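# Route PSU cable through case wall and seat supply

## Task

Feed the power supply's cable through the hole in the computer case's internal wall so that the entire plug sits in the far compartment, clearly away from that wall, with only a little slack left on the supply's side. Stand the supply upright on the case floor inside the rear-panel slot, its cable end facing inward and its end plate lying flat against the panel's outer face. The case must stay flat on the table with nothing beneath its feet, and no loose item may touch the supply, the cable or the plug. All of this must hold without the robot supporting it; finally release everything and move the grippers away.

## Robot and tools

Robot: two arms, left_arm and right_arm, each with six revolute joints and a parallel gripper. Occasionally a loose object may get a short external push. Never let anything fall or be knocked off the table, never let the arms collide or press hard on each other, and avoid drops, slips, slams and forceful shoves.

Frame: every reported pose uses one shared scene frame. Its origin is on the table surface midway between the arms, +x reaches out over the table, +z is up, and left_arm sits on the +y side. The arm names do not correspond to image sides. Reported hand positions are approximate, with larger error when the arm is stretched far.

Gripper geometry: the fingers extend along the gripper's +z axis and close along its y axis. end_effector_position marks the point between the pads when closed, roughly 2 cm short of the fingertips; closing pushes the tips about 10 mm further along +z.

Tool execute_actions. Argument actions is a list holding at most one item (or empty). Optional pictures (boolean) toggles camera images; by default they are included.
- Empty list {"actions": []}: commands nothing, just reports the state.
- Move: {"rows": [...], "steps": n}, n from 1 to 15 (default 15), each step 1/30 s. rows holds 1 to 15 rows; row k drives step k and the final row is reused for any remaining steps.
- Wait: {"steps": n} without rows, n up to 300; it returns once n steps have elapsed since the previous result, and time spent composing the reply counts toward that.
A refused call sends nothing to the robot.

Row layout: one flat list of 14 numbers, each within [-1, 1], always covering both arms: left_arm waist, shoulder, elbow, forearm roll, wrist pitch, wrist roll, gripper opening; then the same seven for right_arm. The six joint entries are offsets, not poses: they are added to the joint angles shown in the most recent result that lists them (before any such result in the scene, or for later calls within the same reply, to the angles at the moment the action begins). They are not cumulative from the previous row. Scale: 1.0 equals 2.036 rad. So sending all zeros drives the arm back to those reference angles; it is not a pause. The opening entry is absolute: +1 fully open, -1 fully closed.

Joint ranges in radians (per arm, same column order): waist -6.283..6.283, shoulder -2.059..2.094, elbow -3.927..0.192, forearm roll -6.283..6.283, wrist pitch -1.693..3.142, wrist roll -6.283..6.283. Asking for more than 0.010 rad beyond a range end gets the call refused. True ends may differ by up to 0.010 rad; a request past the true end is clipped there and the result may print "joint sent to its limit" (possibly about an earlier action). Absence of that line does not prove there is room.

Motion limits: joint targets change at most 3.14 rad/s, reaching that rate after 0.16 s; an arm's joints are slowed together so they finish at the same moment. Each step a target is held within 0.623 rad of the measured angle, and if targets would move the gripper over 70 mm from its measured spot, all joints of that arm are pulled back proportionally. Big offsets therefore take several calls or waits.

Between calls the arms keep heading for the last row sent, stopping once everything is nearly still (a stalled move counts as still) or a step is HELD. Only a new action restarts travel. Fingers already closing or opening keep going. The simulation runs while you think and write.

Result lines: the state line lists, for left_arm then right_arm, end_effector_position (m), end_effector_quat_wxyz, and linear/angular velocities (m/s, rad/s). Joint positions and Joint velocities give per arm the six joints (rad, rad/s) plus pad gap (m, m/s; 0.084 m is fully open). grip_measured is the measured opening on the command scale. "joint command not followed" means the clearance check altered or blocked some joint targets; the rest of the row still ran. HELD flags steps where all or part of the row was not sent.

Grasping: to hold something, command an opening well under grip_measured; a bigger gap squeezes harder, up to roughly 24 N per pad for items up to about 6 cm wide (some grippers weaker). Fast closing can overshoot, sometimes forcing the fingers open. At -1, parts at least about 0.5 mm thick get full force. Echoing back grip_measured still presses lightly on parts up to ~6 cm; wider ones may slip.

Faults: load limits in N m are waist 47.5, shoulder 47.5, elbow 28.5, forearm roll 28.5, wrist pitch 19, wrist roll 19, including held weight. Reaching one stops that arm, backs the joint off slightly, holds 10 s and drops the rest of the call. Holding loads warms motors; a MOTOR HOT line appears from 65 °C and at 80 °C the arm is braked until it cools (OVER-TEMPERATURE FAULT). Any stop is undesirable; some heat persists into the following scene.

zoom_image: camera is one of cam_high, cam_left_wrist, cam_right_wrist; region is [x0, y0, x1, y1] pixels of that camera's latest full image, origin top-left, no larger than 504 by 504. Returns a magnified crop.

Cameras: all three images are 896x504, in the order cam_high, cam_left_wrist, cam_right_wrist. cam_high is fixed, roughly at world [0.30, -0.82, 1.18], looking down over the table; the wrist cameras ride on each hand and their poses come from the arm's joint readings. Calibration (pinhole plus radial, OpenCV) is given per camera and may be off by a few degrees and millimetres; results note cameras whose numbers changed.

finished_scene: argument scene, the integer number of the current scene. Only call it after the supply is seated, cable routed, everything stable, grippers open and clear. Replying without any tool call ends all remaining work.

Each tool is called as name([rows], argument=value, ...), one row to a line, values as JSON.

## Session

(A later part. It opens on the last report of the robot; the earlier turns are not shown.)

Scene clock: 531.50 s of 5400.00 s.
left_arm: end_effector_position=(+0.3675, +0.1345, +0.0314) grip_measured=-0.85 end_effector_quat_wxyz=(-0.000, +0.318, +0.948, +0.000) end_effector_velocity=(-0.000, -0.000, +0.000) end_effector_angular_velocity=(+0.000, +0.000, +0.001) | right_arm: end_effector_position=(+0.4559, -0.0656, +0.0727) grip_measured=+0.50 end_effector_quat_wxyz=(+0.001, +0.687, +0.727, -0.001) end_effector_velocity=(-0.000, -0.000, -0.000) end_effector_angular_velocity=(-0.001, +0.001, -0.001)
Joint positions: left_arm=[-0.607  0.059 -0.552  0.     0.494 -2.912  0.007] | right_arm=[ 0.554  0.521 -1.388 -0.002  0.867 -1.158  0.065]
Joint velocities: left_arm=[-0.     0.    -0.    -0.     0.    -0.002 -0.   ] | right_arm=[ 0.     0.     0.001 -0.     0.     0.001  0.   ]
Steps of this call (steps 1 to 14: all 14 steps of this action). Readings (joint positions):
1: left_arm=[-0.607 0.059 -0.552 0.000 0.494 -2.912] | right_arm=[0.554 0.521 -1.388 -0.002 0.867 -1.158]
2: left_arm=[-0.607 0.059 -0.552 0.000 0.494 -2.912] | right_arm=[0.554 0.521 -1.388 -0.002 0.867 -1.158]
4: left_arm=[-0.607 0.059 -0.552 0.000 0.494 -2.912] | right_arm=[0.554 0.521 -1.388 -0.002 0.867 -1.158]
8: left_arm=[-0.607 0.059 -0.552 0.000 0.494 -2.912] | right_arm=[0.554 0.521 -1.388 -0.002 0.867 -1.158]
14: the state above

execute_actions([
  {"rows": [[0.0079,0.0054,-0.008,0,0.0025,0.0371,-1, 0,0,0,0,0,0,-0.3],[0.0157,0.0109,-0.0159,0,0.0049,0.0742,-1, 0,0,0,0,0,0,-0.3],[0.0236,0.0163,-0.0239,0,0.0074,0.1112,-1, 0,0,0,0,0,0,-0.3],[0.0314,0.0217,-0.0318,0,0.0099,0.1483,-1, 0,0,0,0,0,0,-0.3],[0.0393,0.0272,-0.0398,0,0.0124,0.1854,-1, 0,0,0,0,0,0,-0.3],[0.0472,0.0326,-0.0477,0,0.0148,0.2225,-1, 0,0,0,0,0,0,-0.3],[0.055,0.038,-0.0557,0,0.0173,0.2596,-1, 0,0,0,0,0,0,-0.3],[0.0629,0.0434,-0.0636,0,0.0198,0.2966,-1, 0,0,0,0,0,0,-0.3],[0.0707,0.0489,-0.0716,0,0.0222,0.3337,-1, 0,0,0,0,0,0,-0.3],[0.0786,0.0543,-0.0795,0,0.0247,0.3708,-1, 0,0,0,0,0,0,-0.3]], "steps": 15},
], pictures=false)

execute_actions([
  {"steps": 12},
], pictures=false)

execute_actions([
  {"rows": [[0,0,0,0,0,0,0.2, 0,0,0,0,0,0,-0.3]], "steps": 12},
])

Scene clock: 542.53 s of 5400.00 s.
left_arm: end_effector_position=(+0.4227, +0.1734, +0.0341) grip_measured=-0.85 end_effector_quat_wxyz=(+0.001, +0.548, +0.837, +0.000) end_effector_velocity=(+0.088, +0.078, +0.003) end_effector_angular_velocity=(+0.000, -0.003, -0.846) | right_arm: end_effector_position=(+0.4559, -0.0656, +0.0727) grip_measured=+0.50 end_effector_quat_wxyz=(+0.001, +0.687, +0.727, -0.001) end_effector_velocity=(+0.000, +0.000, +0.000) end_effector_angular_velocity=(+0.000, -0.000, -0.001)
Joint positions: left_arm=[-0.467  0.155 -0.693  0.     0.537 -2.259  0.007] | right_arm=[ 0.554  0.521 -1.388 -0.002  0.867 -1.158  0.065]
Joint velocities: left_arm=[ 0.238  0.161 -0.234 -0.     0.071  1.084 -0.   ] | right_arm=[-0.    -0.    -0.     0.001  0.     0.001 -0.   ]
Steps of this call (steps 1 to 15: the robot went on to your last target; steps 16 to 90: nothing new was sent; then 7.53 s passed at rest; steps 91 to 105: all 15 steps of this action). Readings (joint positions):
91: left_arm=[-0.607 0.059 -0.552 0.000 0.494 -2.912] | right_arm=[0.554 0.521 -1.388 -0.002 0.867 -1.158]
92: left_arm=[-0.606 0.059 -0.553 0.000 0.495 -2.908] | right_arm=[0.554 0.521 -1.388 -0.002 0.867 -1.158]
94: left_arm=[-0.598 0.065 -0.561 0.000 0.497 -2.868] | right_arm=[0.554 0.521 -1.388 -0.002 0.867 -1.158]
98: left_arm=[-0.557 0.093 -0.602 0.000 0.510 -2.678] | right_arm=[0.554 0.521 -1.388 -0.002 0.867 -1.158]
105: the state above

Scene clock: 542.93 s of 5400.00 s.
left_arm: end_effector_position=(+0.4298, +0.1799, +0.0342) grip_measured=-0.85 end_effector_quat_wxyz=(+0.000, +0.581, +0.814, +0.000) end_effector_velocity=(+0.002, +0.001, +0.000) end_effector_angular_velocity=(-0.000, -0.001, -0.014) | right_arm: end_effector_position=(+0.4559, -0.0656, +0.0727) grip_measured=+0.50 end_effector_quat_wxyz=(+0.001, +0.687, +0.727, -0.001) end_effector_velocity=(+0.000, -0.000, -0.000) end_effector_angular_velocity=(-0.000, -0.000, +0.000)
Joint positions: left_arm=[-0.447  0.169 -0.713  0.     0.544 -2.159  0.007] | right_arm=[ 0.554  0.521 -1.388 -0.002  0.867 -1.158  0.065]
Joint velocities: left_arm=[ 0.004  0.003 -0.005 -0.     0.001  0.018  0.   ] | right_arm=[-0.  0. -0. -0. -0.  0. -0.]
Steps of this call (steps 1 to 12: the robot went on to your last target). Readings (joint positions):
1: left_arm=[-0.460 0.159 -0.700 0.000 0.539 -2.229] | right_arm=[0.554 0.521 -1.388 -0.002 0.867 -1.158]
2: left_arm=[-0.456 0.162 -0.704 0.000 0.541 -2.208] | right_arm=[0.554 0.521 -1.388 -0.002 0.867 -1.158]
4: left_arm=[-0.451 0.166 -0.709 0.000 0.543 -2.182] | right_arm=[0.554 0.521 -1.388 -0.002 0.867 -1.158]
8: left_arm=[-0.448 0.168 -0.712 0.000 0.544 -2.164] | right_arm=[0.554 0.521 -1.388 -0.002 0.867 -1.158]
12: the state above

Scene clock: 543.33 s of 5400.00 s.
left_arm: end_effector_position=(+0.4298, +0.1798, +0.0342) grip_measured=+0.19 end_effector_quat_wxyz=(+0.000, +0.581, +0.814, +0.000) end_effector_velocity=(+0.000, +0.000, +0.000) end_effector_angular_velocity=(-0.000, -0.000, +0.000) | right_arm: end_effector_position=(+0.4559, -0.0656, +0.0727) grip_measured=+0.50 end_effector_quat_wxyz=(+0.001, +0.687, +0.727, -0.001) end_effector_velocity=(+0.000, +0.000, +0.000) end_effector_angular_velocity=(+0.001, -0.000, -0.000)
Joint positions: left_arm=[-0.447  0.169 -0.713  0.     0.544 -2.159  0.052] | right_arm=[ 0.554  0.521 -1.388 -0.002  0.867 -1.158  0.065]
Joint velocities: left_arm=[ 0.001  0.    -0.     0.     0.     0.     0.   ] | right_arm=[ 0. -0. -0.  0. -0. -0. -0.]
Steps of this call (steps 1 to 12: all 12 steps of this action). Readings (joint positions):
1: left_arm=[-0.447 0.169 -0.714 0.000 0.544 -2.159] | right_arm=[0.554 0.521 -1.388 -0.002 0.867 -1.158]
2: left_arm=[-0.447 0.169 -0.714 0.000 0.544 -2.159] | right_arm=[0.554 0.521 -1.388 -0.002 0.867 -1.158]
4: left_arm=[-0.447 0.169 -0.714 0.000 0.544 -2.159] | right_arm=[0.554 0.521 -1.388 -0.002 0.867 -1.158]
8: left_arm=[-0.447 0.169 -0.713 0.000 0.544 -2.159] | right_arm=[0.554 0.521 -1.388 -0.002 0.867 -1.158]
12: the state above
camera_calibration (this result's frames):
cam_left_wrist: T_world_to_cam=[[0.95247, 0.303833, -0.0220759, -0.428005], [0.303999, -0.952661, 0.00456106, 0.109424], [-0.0196451, -0.0110553, -0.999746, 0.172499], [0, 0, 0, 1]] pos_world=[0.377786, 0.236193, 0.162508]
cam_right_wrist: T_world_to_cam=[[0.998246, 0.0560464, -0.0190591, -0.413879], [0.0560146, -0.998428, -0.0021985, -0.0237529], [-0.0191523, 0.00112706, -0.999816, 0.211905], [0, 0, 0, 1]] pos_world=[0.418542, -0.000757943, 0.203926]

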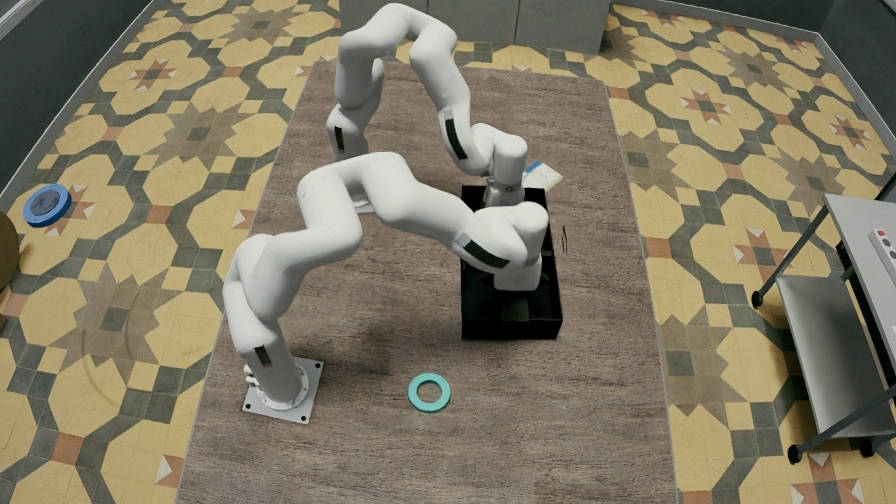

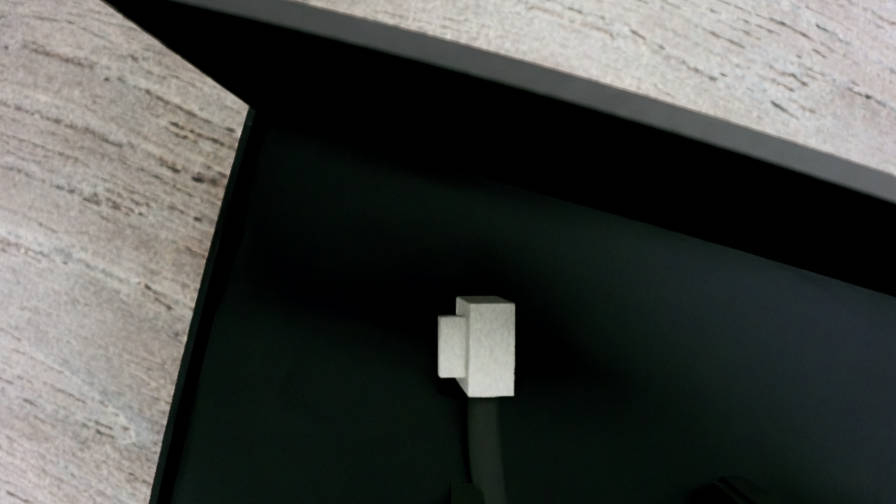

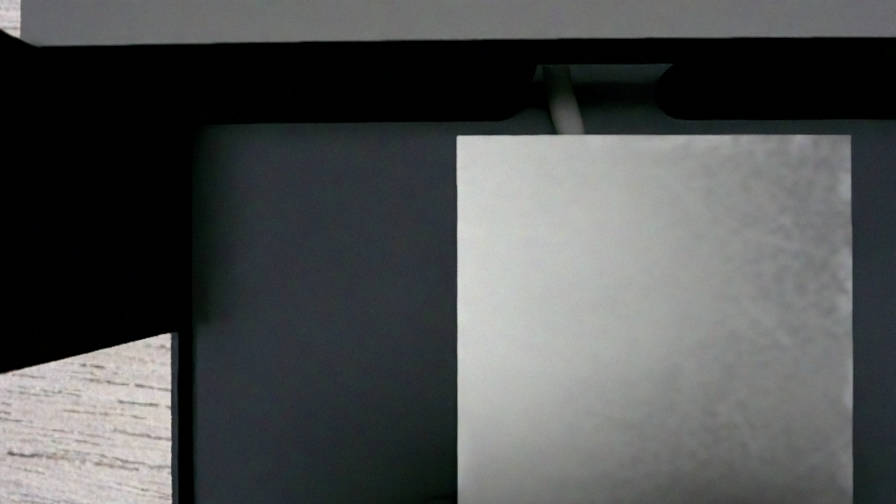

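execute_actions([
  {"rows": [[0,0,0,0,0,0,1, 0,0,0,0,0,0,1],[0,0,0,0,0,0,1, 0,0,0,0,0,0,1],[0,0,0,0,0,0,1, 0,0,0,0,0,0,1],[0,0,0,0,0,0,1, 0,0,0,0,0,0,1],[0,0,0,0,0,0,1, 0,0,0,0,0,0,1],[0,0,0,0,0,0,1, 0,0,0,0,0,0,1],[0,-0.005,-0.0012,0,0.0062,0,1, 0,0,0,0,0,0,1],[0,-0.01,-0.0024,0,0.0124,0,1, 0,0,0,0,0,0,1],[0,-0.015,-0.0036,0,0.0186,0,1, 0,0,0,0,0,0,1],[0,-0.02,-0.0048,0,0.0248,0,1, 0,0,0,0,0,0,1],[0,-0.025,-0.006,0,0.031,0,1, 0,0,0,0,0,0,1],[0,-0.03,-0.0072,0,0.0372,0,1, 0,0,0,0,0,0,1],[0,-0.035,-0.0084,0,0.0434,0,1, 0,0,0,0,0,0,1],[0,-0.04,-0.0096,0,0.0496,0,1, 0,0,0,0,0,0,1],[0,-0.045,-0.0108,0,0.0558,0,1, 0,0,0,0,0,0,1]], "steps": 15},
], pictures=false)

execute_actions([
  {"steps": 10},
])

Scene clock: 550.47 s of 5400.00 s.
left_arm: end_effector_position=(+0.4315, +0.1794, +0.0548) grip_measured=+1.00 end_effector_quat_wxyz=(+0.000, +0.581, +0.814, +0.000) end_effector_velocity=(+0.008, -0.002, +0.118) end_effector_angular_velocity=(-0.003, -0.011, -0.002) | right_arm: end_effector_position=(+0.4557, -0.0649, +0.0726) grip_measured=+1.00 end_effector_quat_wxyz=(+0.000, +0.687, +0.727, -0.001) end_effector_velocity=(+0.001, -0.005, +0.000) end_effector_angular_velocity=(-0.004, +0.001, -0.004)
Joint positions: left_arm=[-0.447  0.118 -0.726  0.     0.607 -2.159  0.084] | right_arm=[ 0.555  0.522 -1.388 -0.002  0.867 -1.158  0.084]
Joint velocities: left_arm=[-0.    -0.285 -0.071  0.     0.346  0.002  0.   ] | right_arm=[-0.007 -0.002  0.002 -0.004  0.004  0.     0.   ]
Steps of this call (steps 1 to 15: the robot went on to your last target; steps 16 to 90: nothing new was sent; then 3.63 s passed at rest; steps 91 to 105: all 15 steps of this action). Readings (joint positions):
91: left_arm=[-0.447 0.169 -0.713 0.000 0.544 -2.159] | right_arm=[0.554 0.521 -1.388 -0.002 0.867 -1.158]
92: left_arm=[-0.447 0.169 -0.713 0.000 0.544 -2.159] | right_arm=[0.554 0.522 -1.388 -0.001 0.866 -1.157]
94: left_arm=[-0.447 0.169 -0.713 0.000 0.544 -2.159] | right_arm=[0.561 0.524 -1.389 0.002 0.864 -1.157]
98: left_arm=[-0.447 0.168 -0.714 0.000 0.546 -2.159] | right_arm=[0.559 0.523 -1.389 0.000 0.865 -1.157]
105: the state above

Scene clock: 550.80 s of 5400.00 s.
left_arm: end_effector_position=(+0.4314, +0.1794, +0.0707) grip_measured=+1.00 end_effector_quat_wxyz=(-0.000, +0.581, +0.814, -0.000) end_effector_velocity=(-0.001, +0.000, +0.005) end_effector_angular_velocity=(+0.001, +0.004, +0.001) | right_arm: end_effector_position=(+0.4559, -0.0655, +0.0727) grip_measured=+1.00 end_effector_quat_wxyz=(+0.001, +0.687, +0.727, -0.001) end_effector_velocity=(+0.000, -0.000, +0.000) end_effector_angular_velocity=(+0.000, -0.000, +0.001)
Joint positions: left_arm=[-0.447  0.079 -0.735  0.     0.656 -2.159  0.084] | right_arm=[ 0.554  0.522 -1.388 -0.002  0.867 -1.158  0.084]
Joint velocities: left_arm=[ 0.    -0.012 -0.003 -0.     0.019 -0.001  0.   ] | right_arm=[-0.001 -0.    -0.001 -0.     0.    -0.002 -0.   ]
Steps of this call (steps 1 to 10: the robot went on to your last target). Readings (joint positions):
1: left_arm=[-0.447 0.109 -0.728 0.000 0.618 -2.159] | right_arm=[0.554 0.522 -1.388 -0.002 0.867 -1.158]
2: left_arm=[-0.447 0.100 -0.730 0.000 0.629 -2.159] | right_arm=[0.554 0.522 -1.388 -0.002 0.867 -1.158]
4: left_arm=[-0.447 0.088 -0.734 0.000 0.643 -2.159] | right_arm=[0.554 0.522 -1.388 -0.002 0.867 -1.158]
8: left_arm=[-0.447 0.080 -0.735 0.000 0.654 -2.159] | right_arm=[0.554 0.522 -1.388 -0.002 0.867 -1.158]
10: the state above
camera_calibration (this result's frames):
cam_left_wrist: T_world_to_cam=[[0.952454, 0.303842, -0.0226253, -0.428504], [0.304007, -0.952661, 0.00419277, 0.108426], [-0.0202803, -0.0108717, -0.999735, 0.209228], [0, 0, 0, 1]] pos_world=[0.379411, 0.235765, 0.199023]
cam_right_wrist: T_world_to_cam=[[0.99824, 0.0561569, -0.0190631, -0.413841], [0.0561247, -0.998421, -0.00221865, -0.0237264], [-0.0191576, 0.00114484, -0.999816, 0.211895], [0, 0, 0, 1]] pos_world=[0.418504, -0.000691531, 0.203915]

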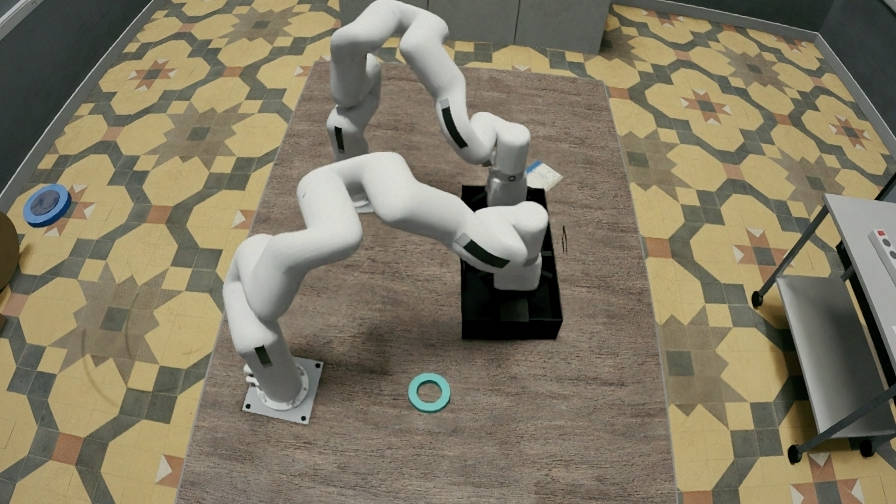

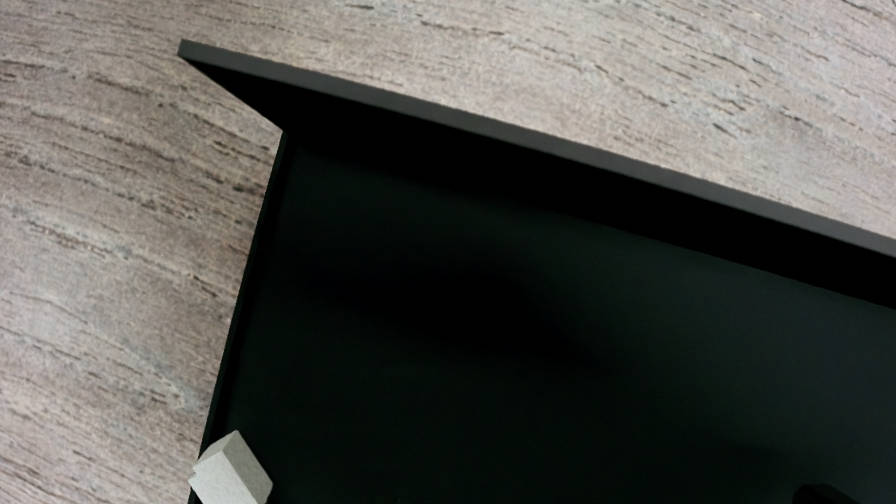

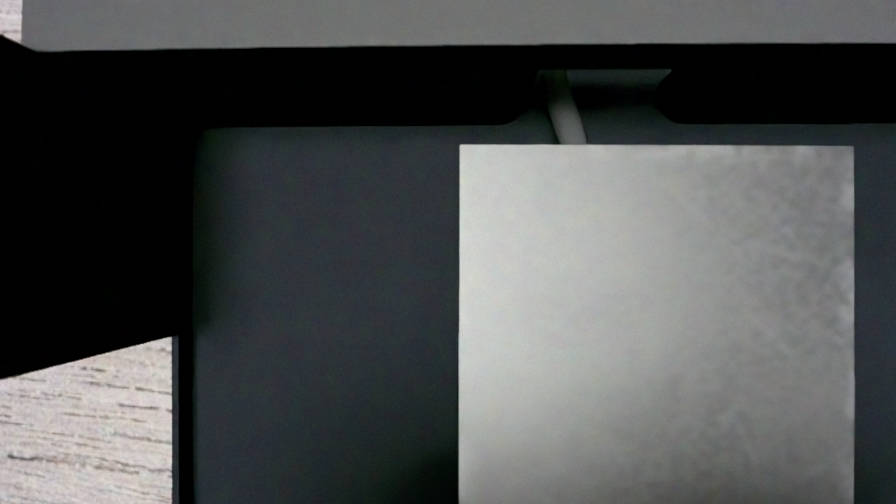

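execute_actions([
  {"rows": [[0,-0.0815,-0.0362,0,0.1177,0,1, 0,-0.058,-0.0428,0,0.1003,0,1]], "steps": 15},
], pictures=false)

execute_actions([
  {"steps": 10},
], pictures=false)

execute_actions([
  {"rows": [[0,0,0,0,0,0,1, -0.1375,-0.0708,0.1011,0,-0.0304,-0.139,1],[0,0,0,0,0,0,1, -0.1375,-0.0708,0.1011,0,-0.0304,-0.139,1],[0,0,0,0,0,0,1, -0.1375,-0.0708,0.1011,0,-0.0304,-0.139,1],[0,0,0,0,0,0,1, -0.1375,-0.0708,0.1011,0,-0.0304,-0.139,1],[0,0,0,0,0,0,1, -0.1375,-0.0708,0.1011,0,-0.0304,-0.139,1],[-0.0661,0.1384,-0.1979,0,0.0595,-0.0653,1, -0.1375,-0.0708,0.1011,0,-0.0304,-0.139,1]], "steps": 15},
], pictures=false)

execute_actions([
  {"steps": 18},
])

Scene clock: 563.90 s of 5400.00 s.
left_arm: end_effector_position=(+0.4294, +0.1800, +0.1474) grip_measured=+1.00 end_effector_quat_wxyz=(-0.001, +0.581, +0.814, -0.000) end_effector_velocity=(-0.005, +0.001, +0.012) end_effector_angular_velocity=(+0.004, +0.014, -0.001) | right_arm: end_effector_position=(+0.4550, -0.0660, +0.1568) grip_measured=+1.00 end_effector_quat_wxyz=(+0.000, +0.687, +0.727, -0.002) end_effector_velocity=(-0.007, -0.004, +0.006) end_effector_angular_velocity=(-0.014, +0.026, +0.001)
Joint positions: left_arm=[-0.447 -0.083 -0.806  0.     0.891 -2.159  0.084] | right_arm=[ 0.554  0.407 -1.471 -0.002  1.067 -1.158  0.084]
Joint velocities: left_arm=[-0.    -0.027 -0.013 -0.     0.054  0.     0.   ] | right_arm=[-0.    -0.011 -0.009 -0.     0.05  -0.001  0.   ]
Steps of this call (steps 1 to 30: the robot went on to your last target; steps 31 to 90: nothing new was sent; then 9.60 s passed at rest; steps 91 to 105: all 15 steps of this action). Readings (joint positions):
91: left_arm=[-0.447 0.077 -0.735 0.000 0.658 -2.159] | right_arm=[0.554 0.521 -1.388 -0.002 0.868 -1.158]
92: left_arm=[-0.447 0.075 -0.736 0.000 0.663 -2.159] | right_arm=[0.554 0.520 -1.389 -0.002 0.872 -1.158]
94: left_arm=[-0.447 0.050 -0.745 0.000 0.705 -2.159] | right_arm=[0.554 0.502 -1.400 -0.002 0.913 -1.158]
98: left_arm=[-0.447 -0.049 -0.795 0.000 0.834 -2.159] | right_arm=[0.554 0.430 -1.458 -0.002 1.017 -1.158]
105: the state above

Scene clock: 564.23 s of 5400.00 s.
left_arm: end_effector_position=(+0.4296, +0.1799, +0.1496) grip_measured=+1.00 end_effector_quat_wxyz=(-0.000, +0.581, +0.814, -0.000) end_effector_velocity=(+0.000, -0.000, +0.001) end_effector_angular_velocity=(-0.000, -0.002, +0.002) | right_arm: end_effector_position=(+0.4555, -0.0658, +0.1598) grip_measured=+1.00 end_effector_quat_wxyz=(+0.001, +0.687, +0.727, -0.001) end_effector_velocity=(+0.000, +0.000, +0.002) end_effector_angular_velocity=(+0.001, -0.001, -0.001)
Joint positions: left_arm=[-0.447 -0.087 -0.808  0.     0.896 -2.159  0.084] | right_arm=[ 0.554  0.404 -1.475 -0.002  1.071 -1.158  0.084]
Joint velocities: left_arm=[-0.    -0.003 -0.001  0.     0.002 -0.002 -0.   ] | right_arm=[-0.    -0.002 -0.002  0.     0.002  0.001  0.   ]
Steps of this call (steps 1 to 10: the robot went on to your last target). Readings (joint positions):
1: left_arm=[-0.447 -0.084 -0.806 0.000 0.892 -2.159] | right_arm=[0.554 0.407 -1.471 -0.002 1.069 -1.158]
2: left_arm=[-0.447 -0.084 -0.807 0.000 0.893 -2.159] | right_arm=[0.554 0.406 -1.472 -0.002 1.070 -1.158]
4: left_arm=[-0.447 -0.085 -0.807 0.000 0.894 -2.159] | right_arm=[0.554 0.405 -1.473 -0.002 1.071 -1.158]
8: left_arm=[-0.447 -0.086 -0.808 0.000 0.895 -2.159] | right_arm=[0.554 0.404 -1.474 -0.002 1.071 -1.158]
10: the state above

Scene clock: 564.73 s of 5400.00 s.
left_arm: end_effector_position=(+0.4833, +0.1163, +0.1664) grip_measured=+1.00 end_effector_quat_wxyz=(+0.000, +0.582, +0.813, +0.000) end_effector_velocity=(+0.168, -0.254, +0.035) end_effector_angular_velocity=(+0.001, +0.007, -0.018) | right_arm: end_effector_position=(+0.4664, -0.2149, +0.1601) grip_measured=+1.00 end_effector_quat_wxyz=(+0.001, +0.687, +0.727, -0.001) end_effector_velocity=(-0.012, -0.120, -0.002) end_effector_angular_velocity=(+0.002, -0.001, +0.022)
Joint positions: left_arm=[-0.545  0.117 -1.1    0.     0.982 -2.255  0.084] | right_arm=[ 0.293  0.271 -1.285 -0.002  1.015 -1.418  0.084]
Joint velocities: left_arm=[-0.366  0.757 -1.063 -0.001  0.313 -0.348 -0.   ] | right_arm=[-0.215 -0.118  0.169  0.002 -0.053 -0.237  0.   ]
Steps of this call (steps 1 to 15: all 15 steps of this action). Readings (joint positions):
1: left_arm=[-0.447 -0.087 -0.808 0.000 0.896 -2.159] | right_arm=[0.554 0.404 -1.474 -0.002 1.071 -1.158]
2: left_arm=[-0.447 -0.087 -0.808 0.000 0.896 -2.159] | right_arm=[0.551 0.402 -1.472 -0.002 1.070 -1.162]
4: left_arm=[-0.447 -0.087 -0.808 0.000 0.896 -2.159] | right_arm=[0.521 0.385 -1.446 -0.002 1.062 -1.198]
8: left_arm=[-0.452 -0.075 -0.825 0.000 0.902 -2.166] | right_arm=[0.424 0.337 -1.380 -0.002 1.043 -1.288]
15: the state above

Scene clock: 565.33 s of 5400.00 s.
left_arm: end_effector_position=(+0.4995, +0.0902, +0.1696) grip_measured=+1.00 end_effector_quat_wxyz=(-0.000, +0.582, +0.813, -0.000) end_effector_velocity=(+0.001, -0.001, +0.000) end_effector_angular_velocity=(-0.001, -0.002, -0.001) | right_arm: end_effector_position=(+0.4651, -0.2253, +0.1598) grip_measured=+1.00 end_effector_quat_wxyz=(+0.001, +0.686, +0.728, -0.001) end_effector_velocity=(-0.000, -0.001, -0.000) end_effector_angular_velocity=(-0.000, +0.000, -0.002)
Joint positions: left_arm=[-0.582  0.195 -1.21   0.     1.017 -2.292  0.084] | right_arm=[ 0.274  0.26  -1.269 -0.002  1.01  -1.441  0.084]
Joint velocities: left_arm=[-0.001  0.003 -0.005 -0.    -0.     0.    -0.   ] | right_arm=[-0.002 -0.001  0.001 -0.    -0.     0.001  0.   ]
Steps of this call (steps 1 to 18: the robot went on to your last target). Readings (joint positions):
1: left_arm=[-0.556 0.140 -1.132 0.000 0.992 -2.265] | right_arm=[0.287 0.267 -1.280 -0.002 1.013 -1.424]
2: left_arm=[-0.565 0.157 -1.156 0.000 0.999 -2.273] | right_arm=[0.284 0.265 -1.277 -0.002 1.012 -1.429]
4: left_arm=[-0.574 0.177 -1.183 0.000 1.008 -2.283] | right_arm=[0.280 0.263 -1.273 -0.002 1.011 -1.435]
8: left_arm=[-0.579 0.190 -1.203 0.000 1.015 -2.290] | right_arm=[0.276 0.261 -1.270 -0.002 1.010 -1.439]
18: the state above
camera_calibration (this result's frames):
cam_left_wrist: T_world_to_cam=[[0.952866, 0.302519, -0.0229795, -0.464081], [0.302679, -0.953085, 0.00376657, 0.00300952], [-0.020762, -0.0105444, -0.999729, 0.308717], [0, 0, 0, 1]] pos_world=[0.447706, 0.146517, 0.297957]
cam_right_wrist: T_world_to_cam=[[0.998066, 0.0592062, -0.0189664, -0.411663], [0.0591724, -0.998245, -0.00233845, -0.185011], [-0.0190716, 0.00121164, -0.999817, 0.299355], [0, 0, 0, 1]] pos_world=[0.427523, -0.160676, 0.291059]

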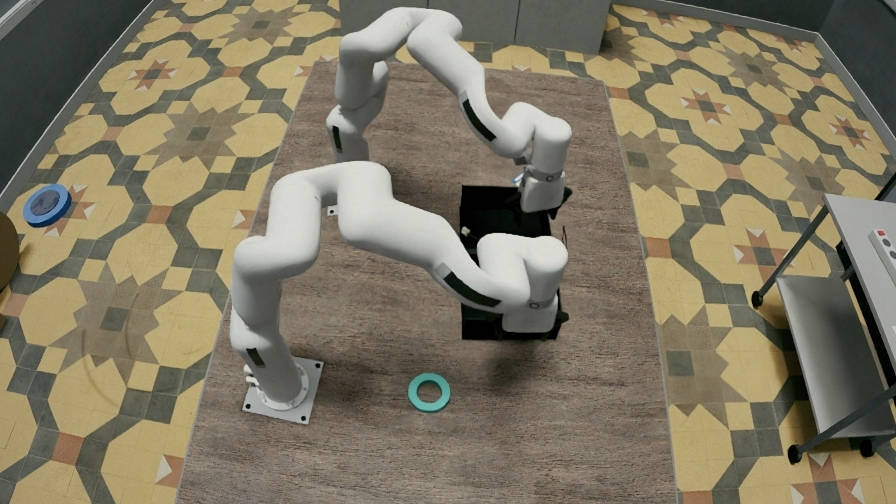

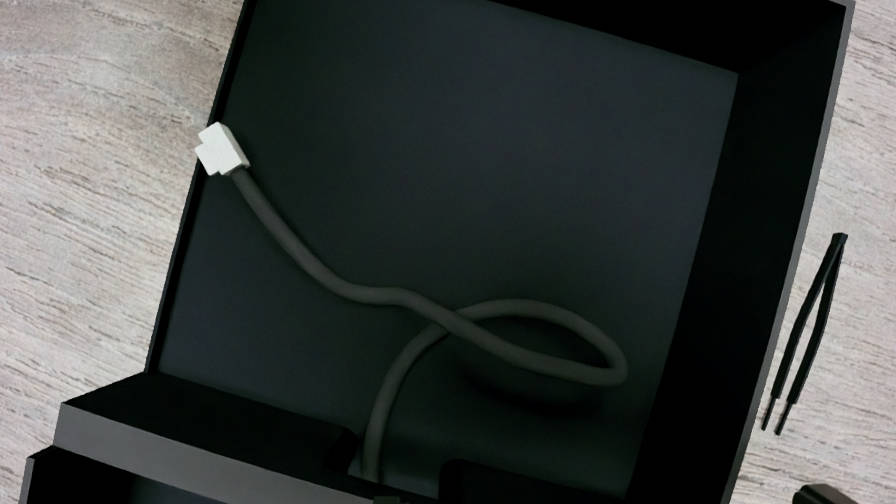

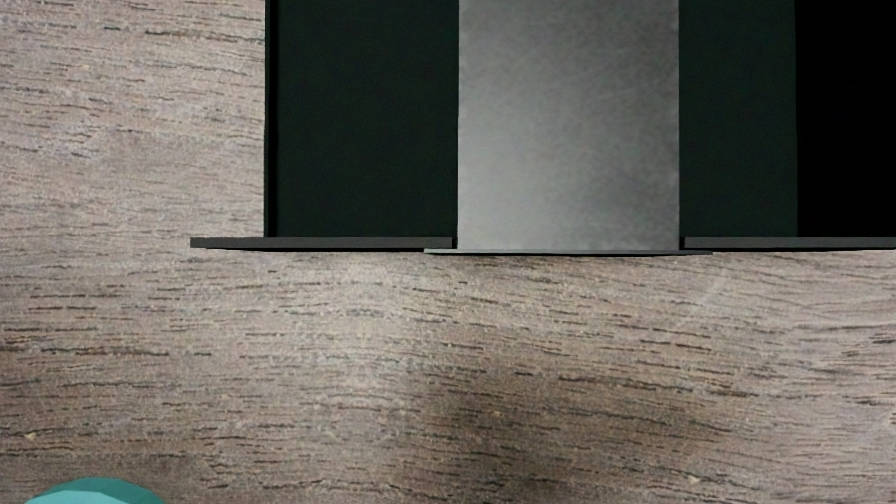

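zoom_image(camera="cam_left_wrist", region=[140, 80, 340, 230])

Region (140, 80, 340, 230) of cam_left_wrist's 896x504 image, scaled by 2.520, with more detail than that image has; it fills the top 378 rows of this view, and the rest is white.

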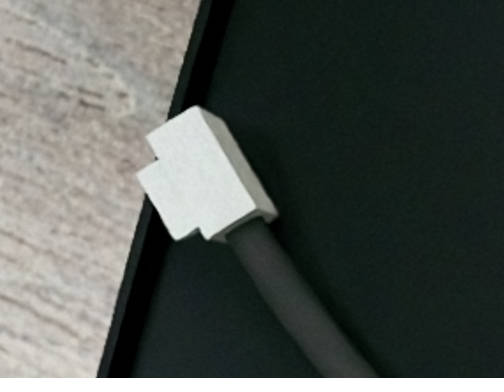

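execute_actions([
  {"rows": [[0.3,-0.1,0,0,0.1,0,1, -0.2,-0.1,0,0,0.1,0,1]], "steps": 15},
], pictures=false)

execute_actions([
  {"steps": 20},
])

Scene clock: 587.40 s of 5400.00 s.
left_arm: end_effector_position=(+0.5190, +0.2449, +0.2138) grip_measured=+1.00 end_effector_quat_wxyz=(-0.000, +0.450, +0.893, -0.000) end_effector_velocity=(-0.018, +0.364, +0.102) end_effector_angular_velocity=(+0.000, +0.000, +0.723) | right_arm: end_effector_position=(+0.4465, -0.3760, +0.2241) grip_measured=+1.00 end_effector_quat_wxyz=(+0.001, +0.784, +0.621, -0.001) end_effector_velocity=(-0.107, -0.337, +0.146) end_effector_angular_velocity=(-0.000, +0.002, -0.683)
Joint positions: left_arm=[-0.274  0.093 -1.211  0.     1.119 -2.292  0.084] | right_arm=[-0.015  0.115 -1.269 -0.002  1.154 -1.441  0.084]
Joint velocities: left_arm=[ 0.726 -0.242  0.001 -0.     0.242  0.003 -0.   ] | right_arm=[-0.682 -0.342  0.003  0.     0.342  0.     0.   ]
Steps of this call (steps 1 to 15: the robot went on to your last target; steps 16 to 90: nothing new was sent; then 18.57 s passed at rest; steps 91 to 105: all 15 steps of this action). Readings (joint positions):
91: left_arm=[-0.582 0.195 -1.211 0.000 1.017 -2.292] | right_arm=[0.274 0.260 -1.269 -0.002 1.010 -1.441]
92: left_arm=[-0.579 0.194 -1.211 0.000 1.018 -2.292] | right_arm=[0.271 0.258 -1.268 -0.002 1.012 -1.441]
94: left_arm=[-0.546 0.184 -1.209 -0.000 1.031 -2.292] | right_arm=[0.240 0.243 -1.266 -0.002 1.030 -1.441]
98: left_arm=[-0.443 0.149 -1.212 0.000 1.063 -2.292] | right_arm=[0.142 0.194 -1.270 -0.002 1.075 -1.441]
105: the state above

Scene clock: 588.07 s of 5400.00 s.
left_arm: end_effector_position=(+0.4874, +0.3887, +0.2546) grip_measured=+1.00 end_effector_quat_wxyz=(-0.001, +0.312, +0.950, -0.000) end_effector_velocity=(-0.003, +0.009, +0.004) end_effector_angular_velocity=(+0.001, -0.003, +0.019) | right_arm: end_effector_position=(+0.4241, -0.4317, +0.2488) grip_measured=+1.00 end_effector_quat_wxyz=(+0.000, +0.819, +0.574, -0.001) end_effector_velocity=(-0.000, -0.002, +0.002) end_effector_angular_velocity=(-0.001, -0.003, -0.003)
Joint positions: left_arm=[ 0.026 -0.008 -1.21   0.     1.22  -2.292  0.084] | right_arm=[-0.132  0.057 -1.269 -0.002  1.213 -1.441  0.084]
Joint velocities: left_arm=[ 0.02  -0.007 -0.003  0.     0.007  0.001  0.   ] | right_arm=[-0.004 -0.002 -0.002 -0.001  0.001 -0.001  0.   ]
Steps of this call (steps 1 to 20: the robot went on to your last target). Readings (joint positions):
1: left_arm=[-0.250 0.085 -1.211 0.000 1.127 -2.292] | right_arm=[-0.038 0.104 -1.269 -0.002 1.165 -1.441]
2: left_arm=[-0.226 0.076 -1.211 0.000 1.135 -2.292] | right_arm=[-0.060 0.093 -1.269 -0.002 1.176 -1.441]
4: left_arm=[-0.177 0.060 -1.211 0.000 1.151 -2.292] | right_arm=[-0.097 0.074 -1.270 -0.002 1.194 -1.441]
8: left_arm=[-0.078 0.027 -1.211 0.000 1.184 -2.292] | right_arm=[-0.124 0.061 -1.269 -0.002 1.208 -1.441]
20: the state above
camera_calibration (this result's frames):
cam_left_wrist: T_world_to_cam=[[0.609471, 0.792454, -0.0236962, -0.563733], [0.792719, -0.609578, 0.00325016, -0.0813617], [-0.0118691, -0.0207653, -0.999714, 0.396242], [0, 0, 0, 1]] pos_world=[0.412779, 0.405364, 0.383035]
cam_right_wrist: T_world_to_cam=[[0.940002, -0.340625, -0.0192734, -0.504787], [-0.340727, -0.94016, -0.0021398, -0.193779], [-0.0173913, 0.00857839, -0.999812, 0.390276], [0, 0, 0, 1]] pos_world=[0.415262, -0.357474, 0.380059]

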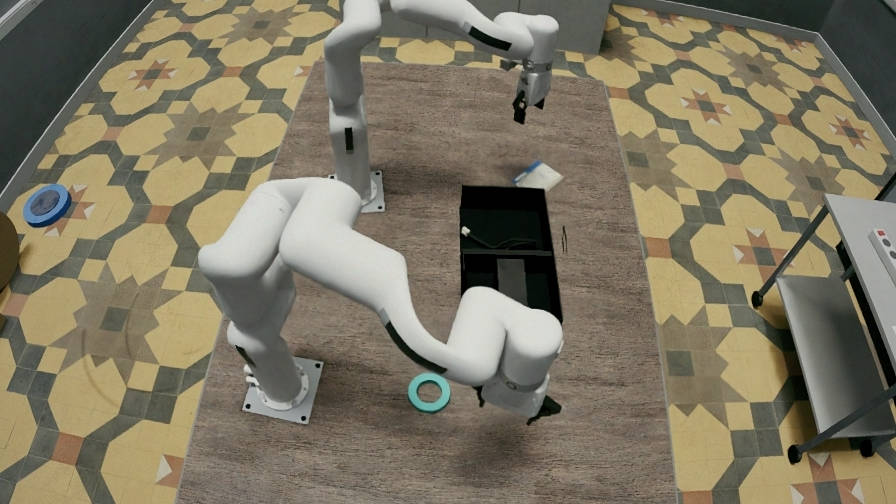

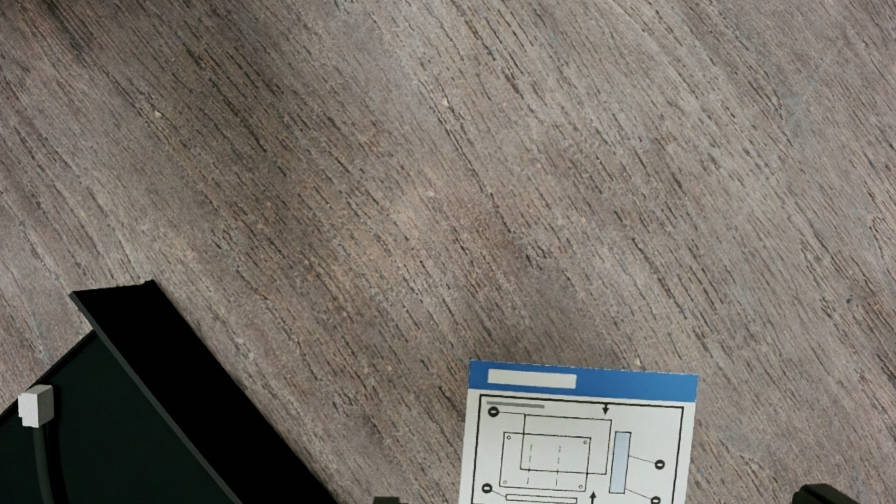

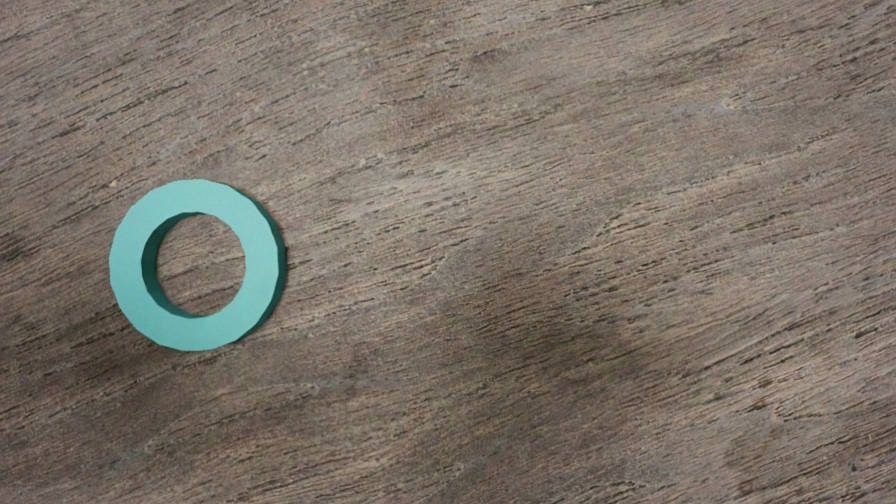

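finished_scene(scene=1)

The scene is finished: the task was done.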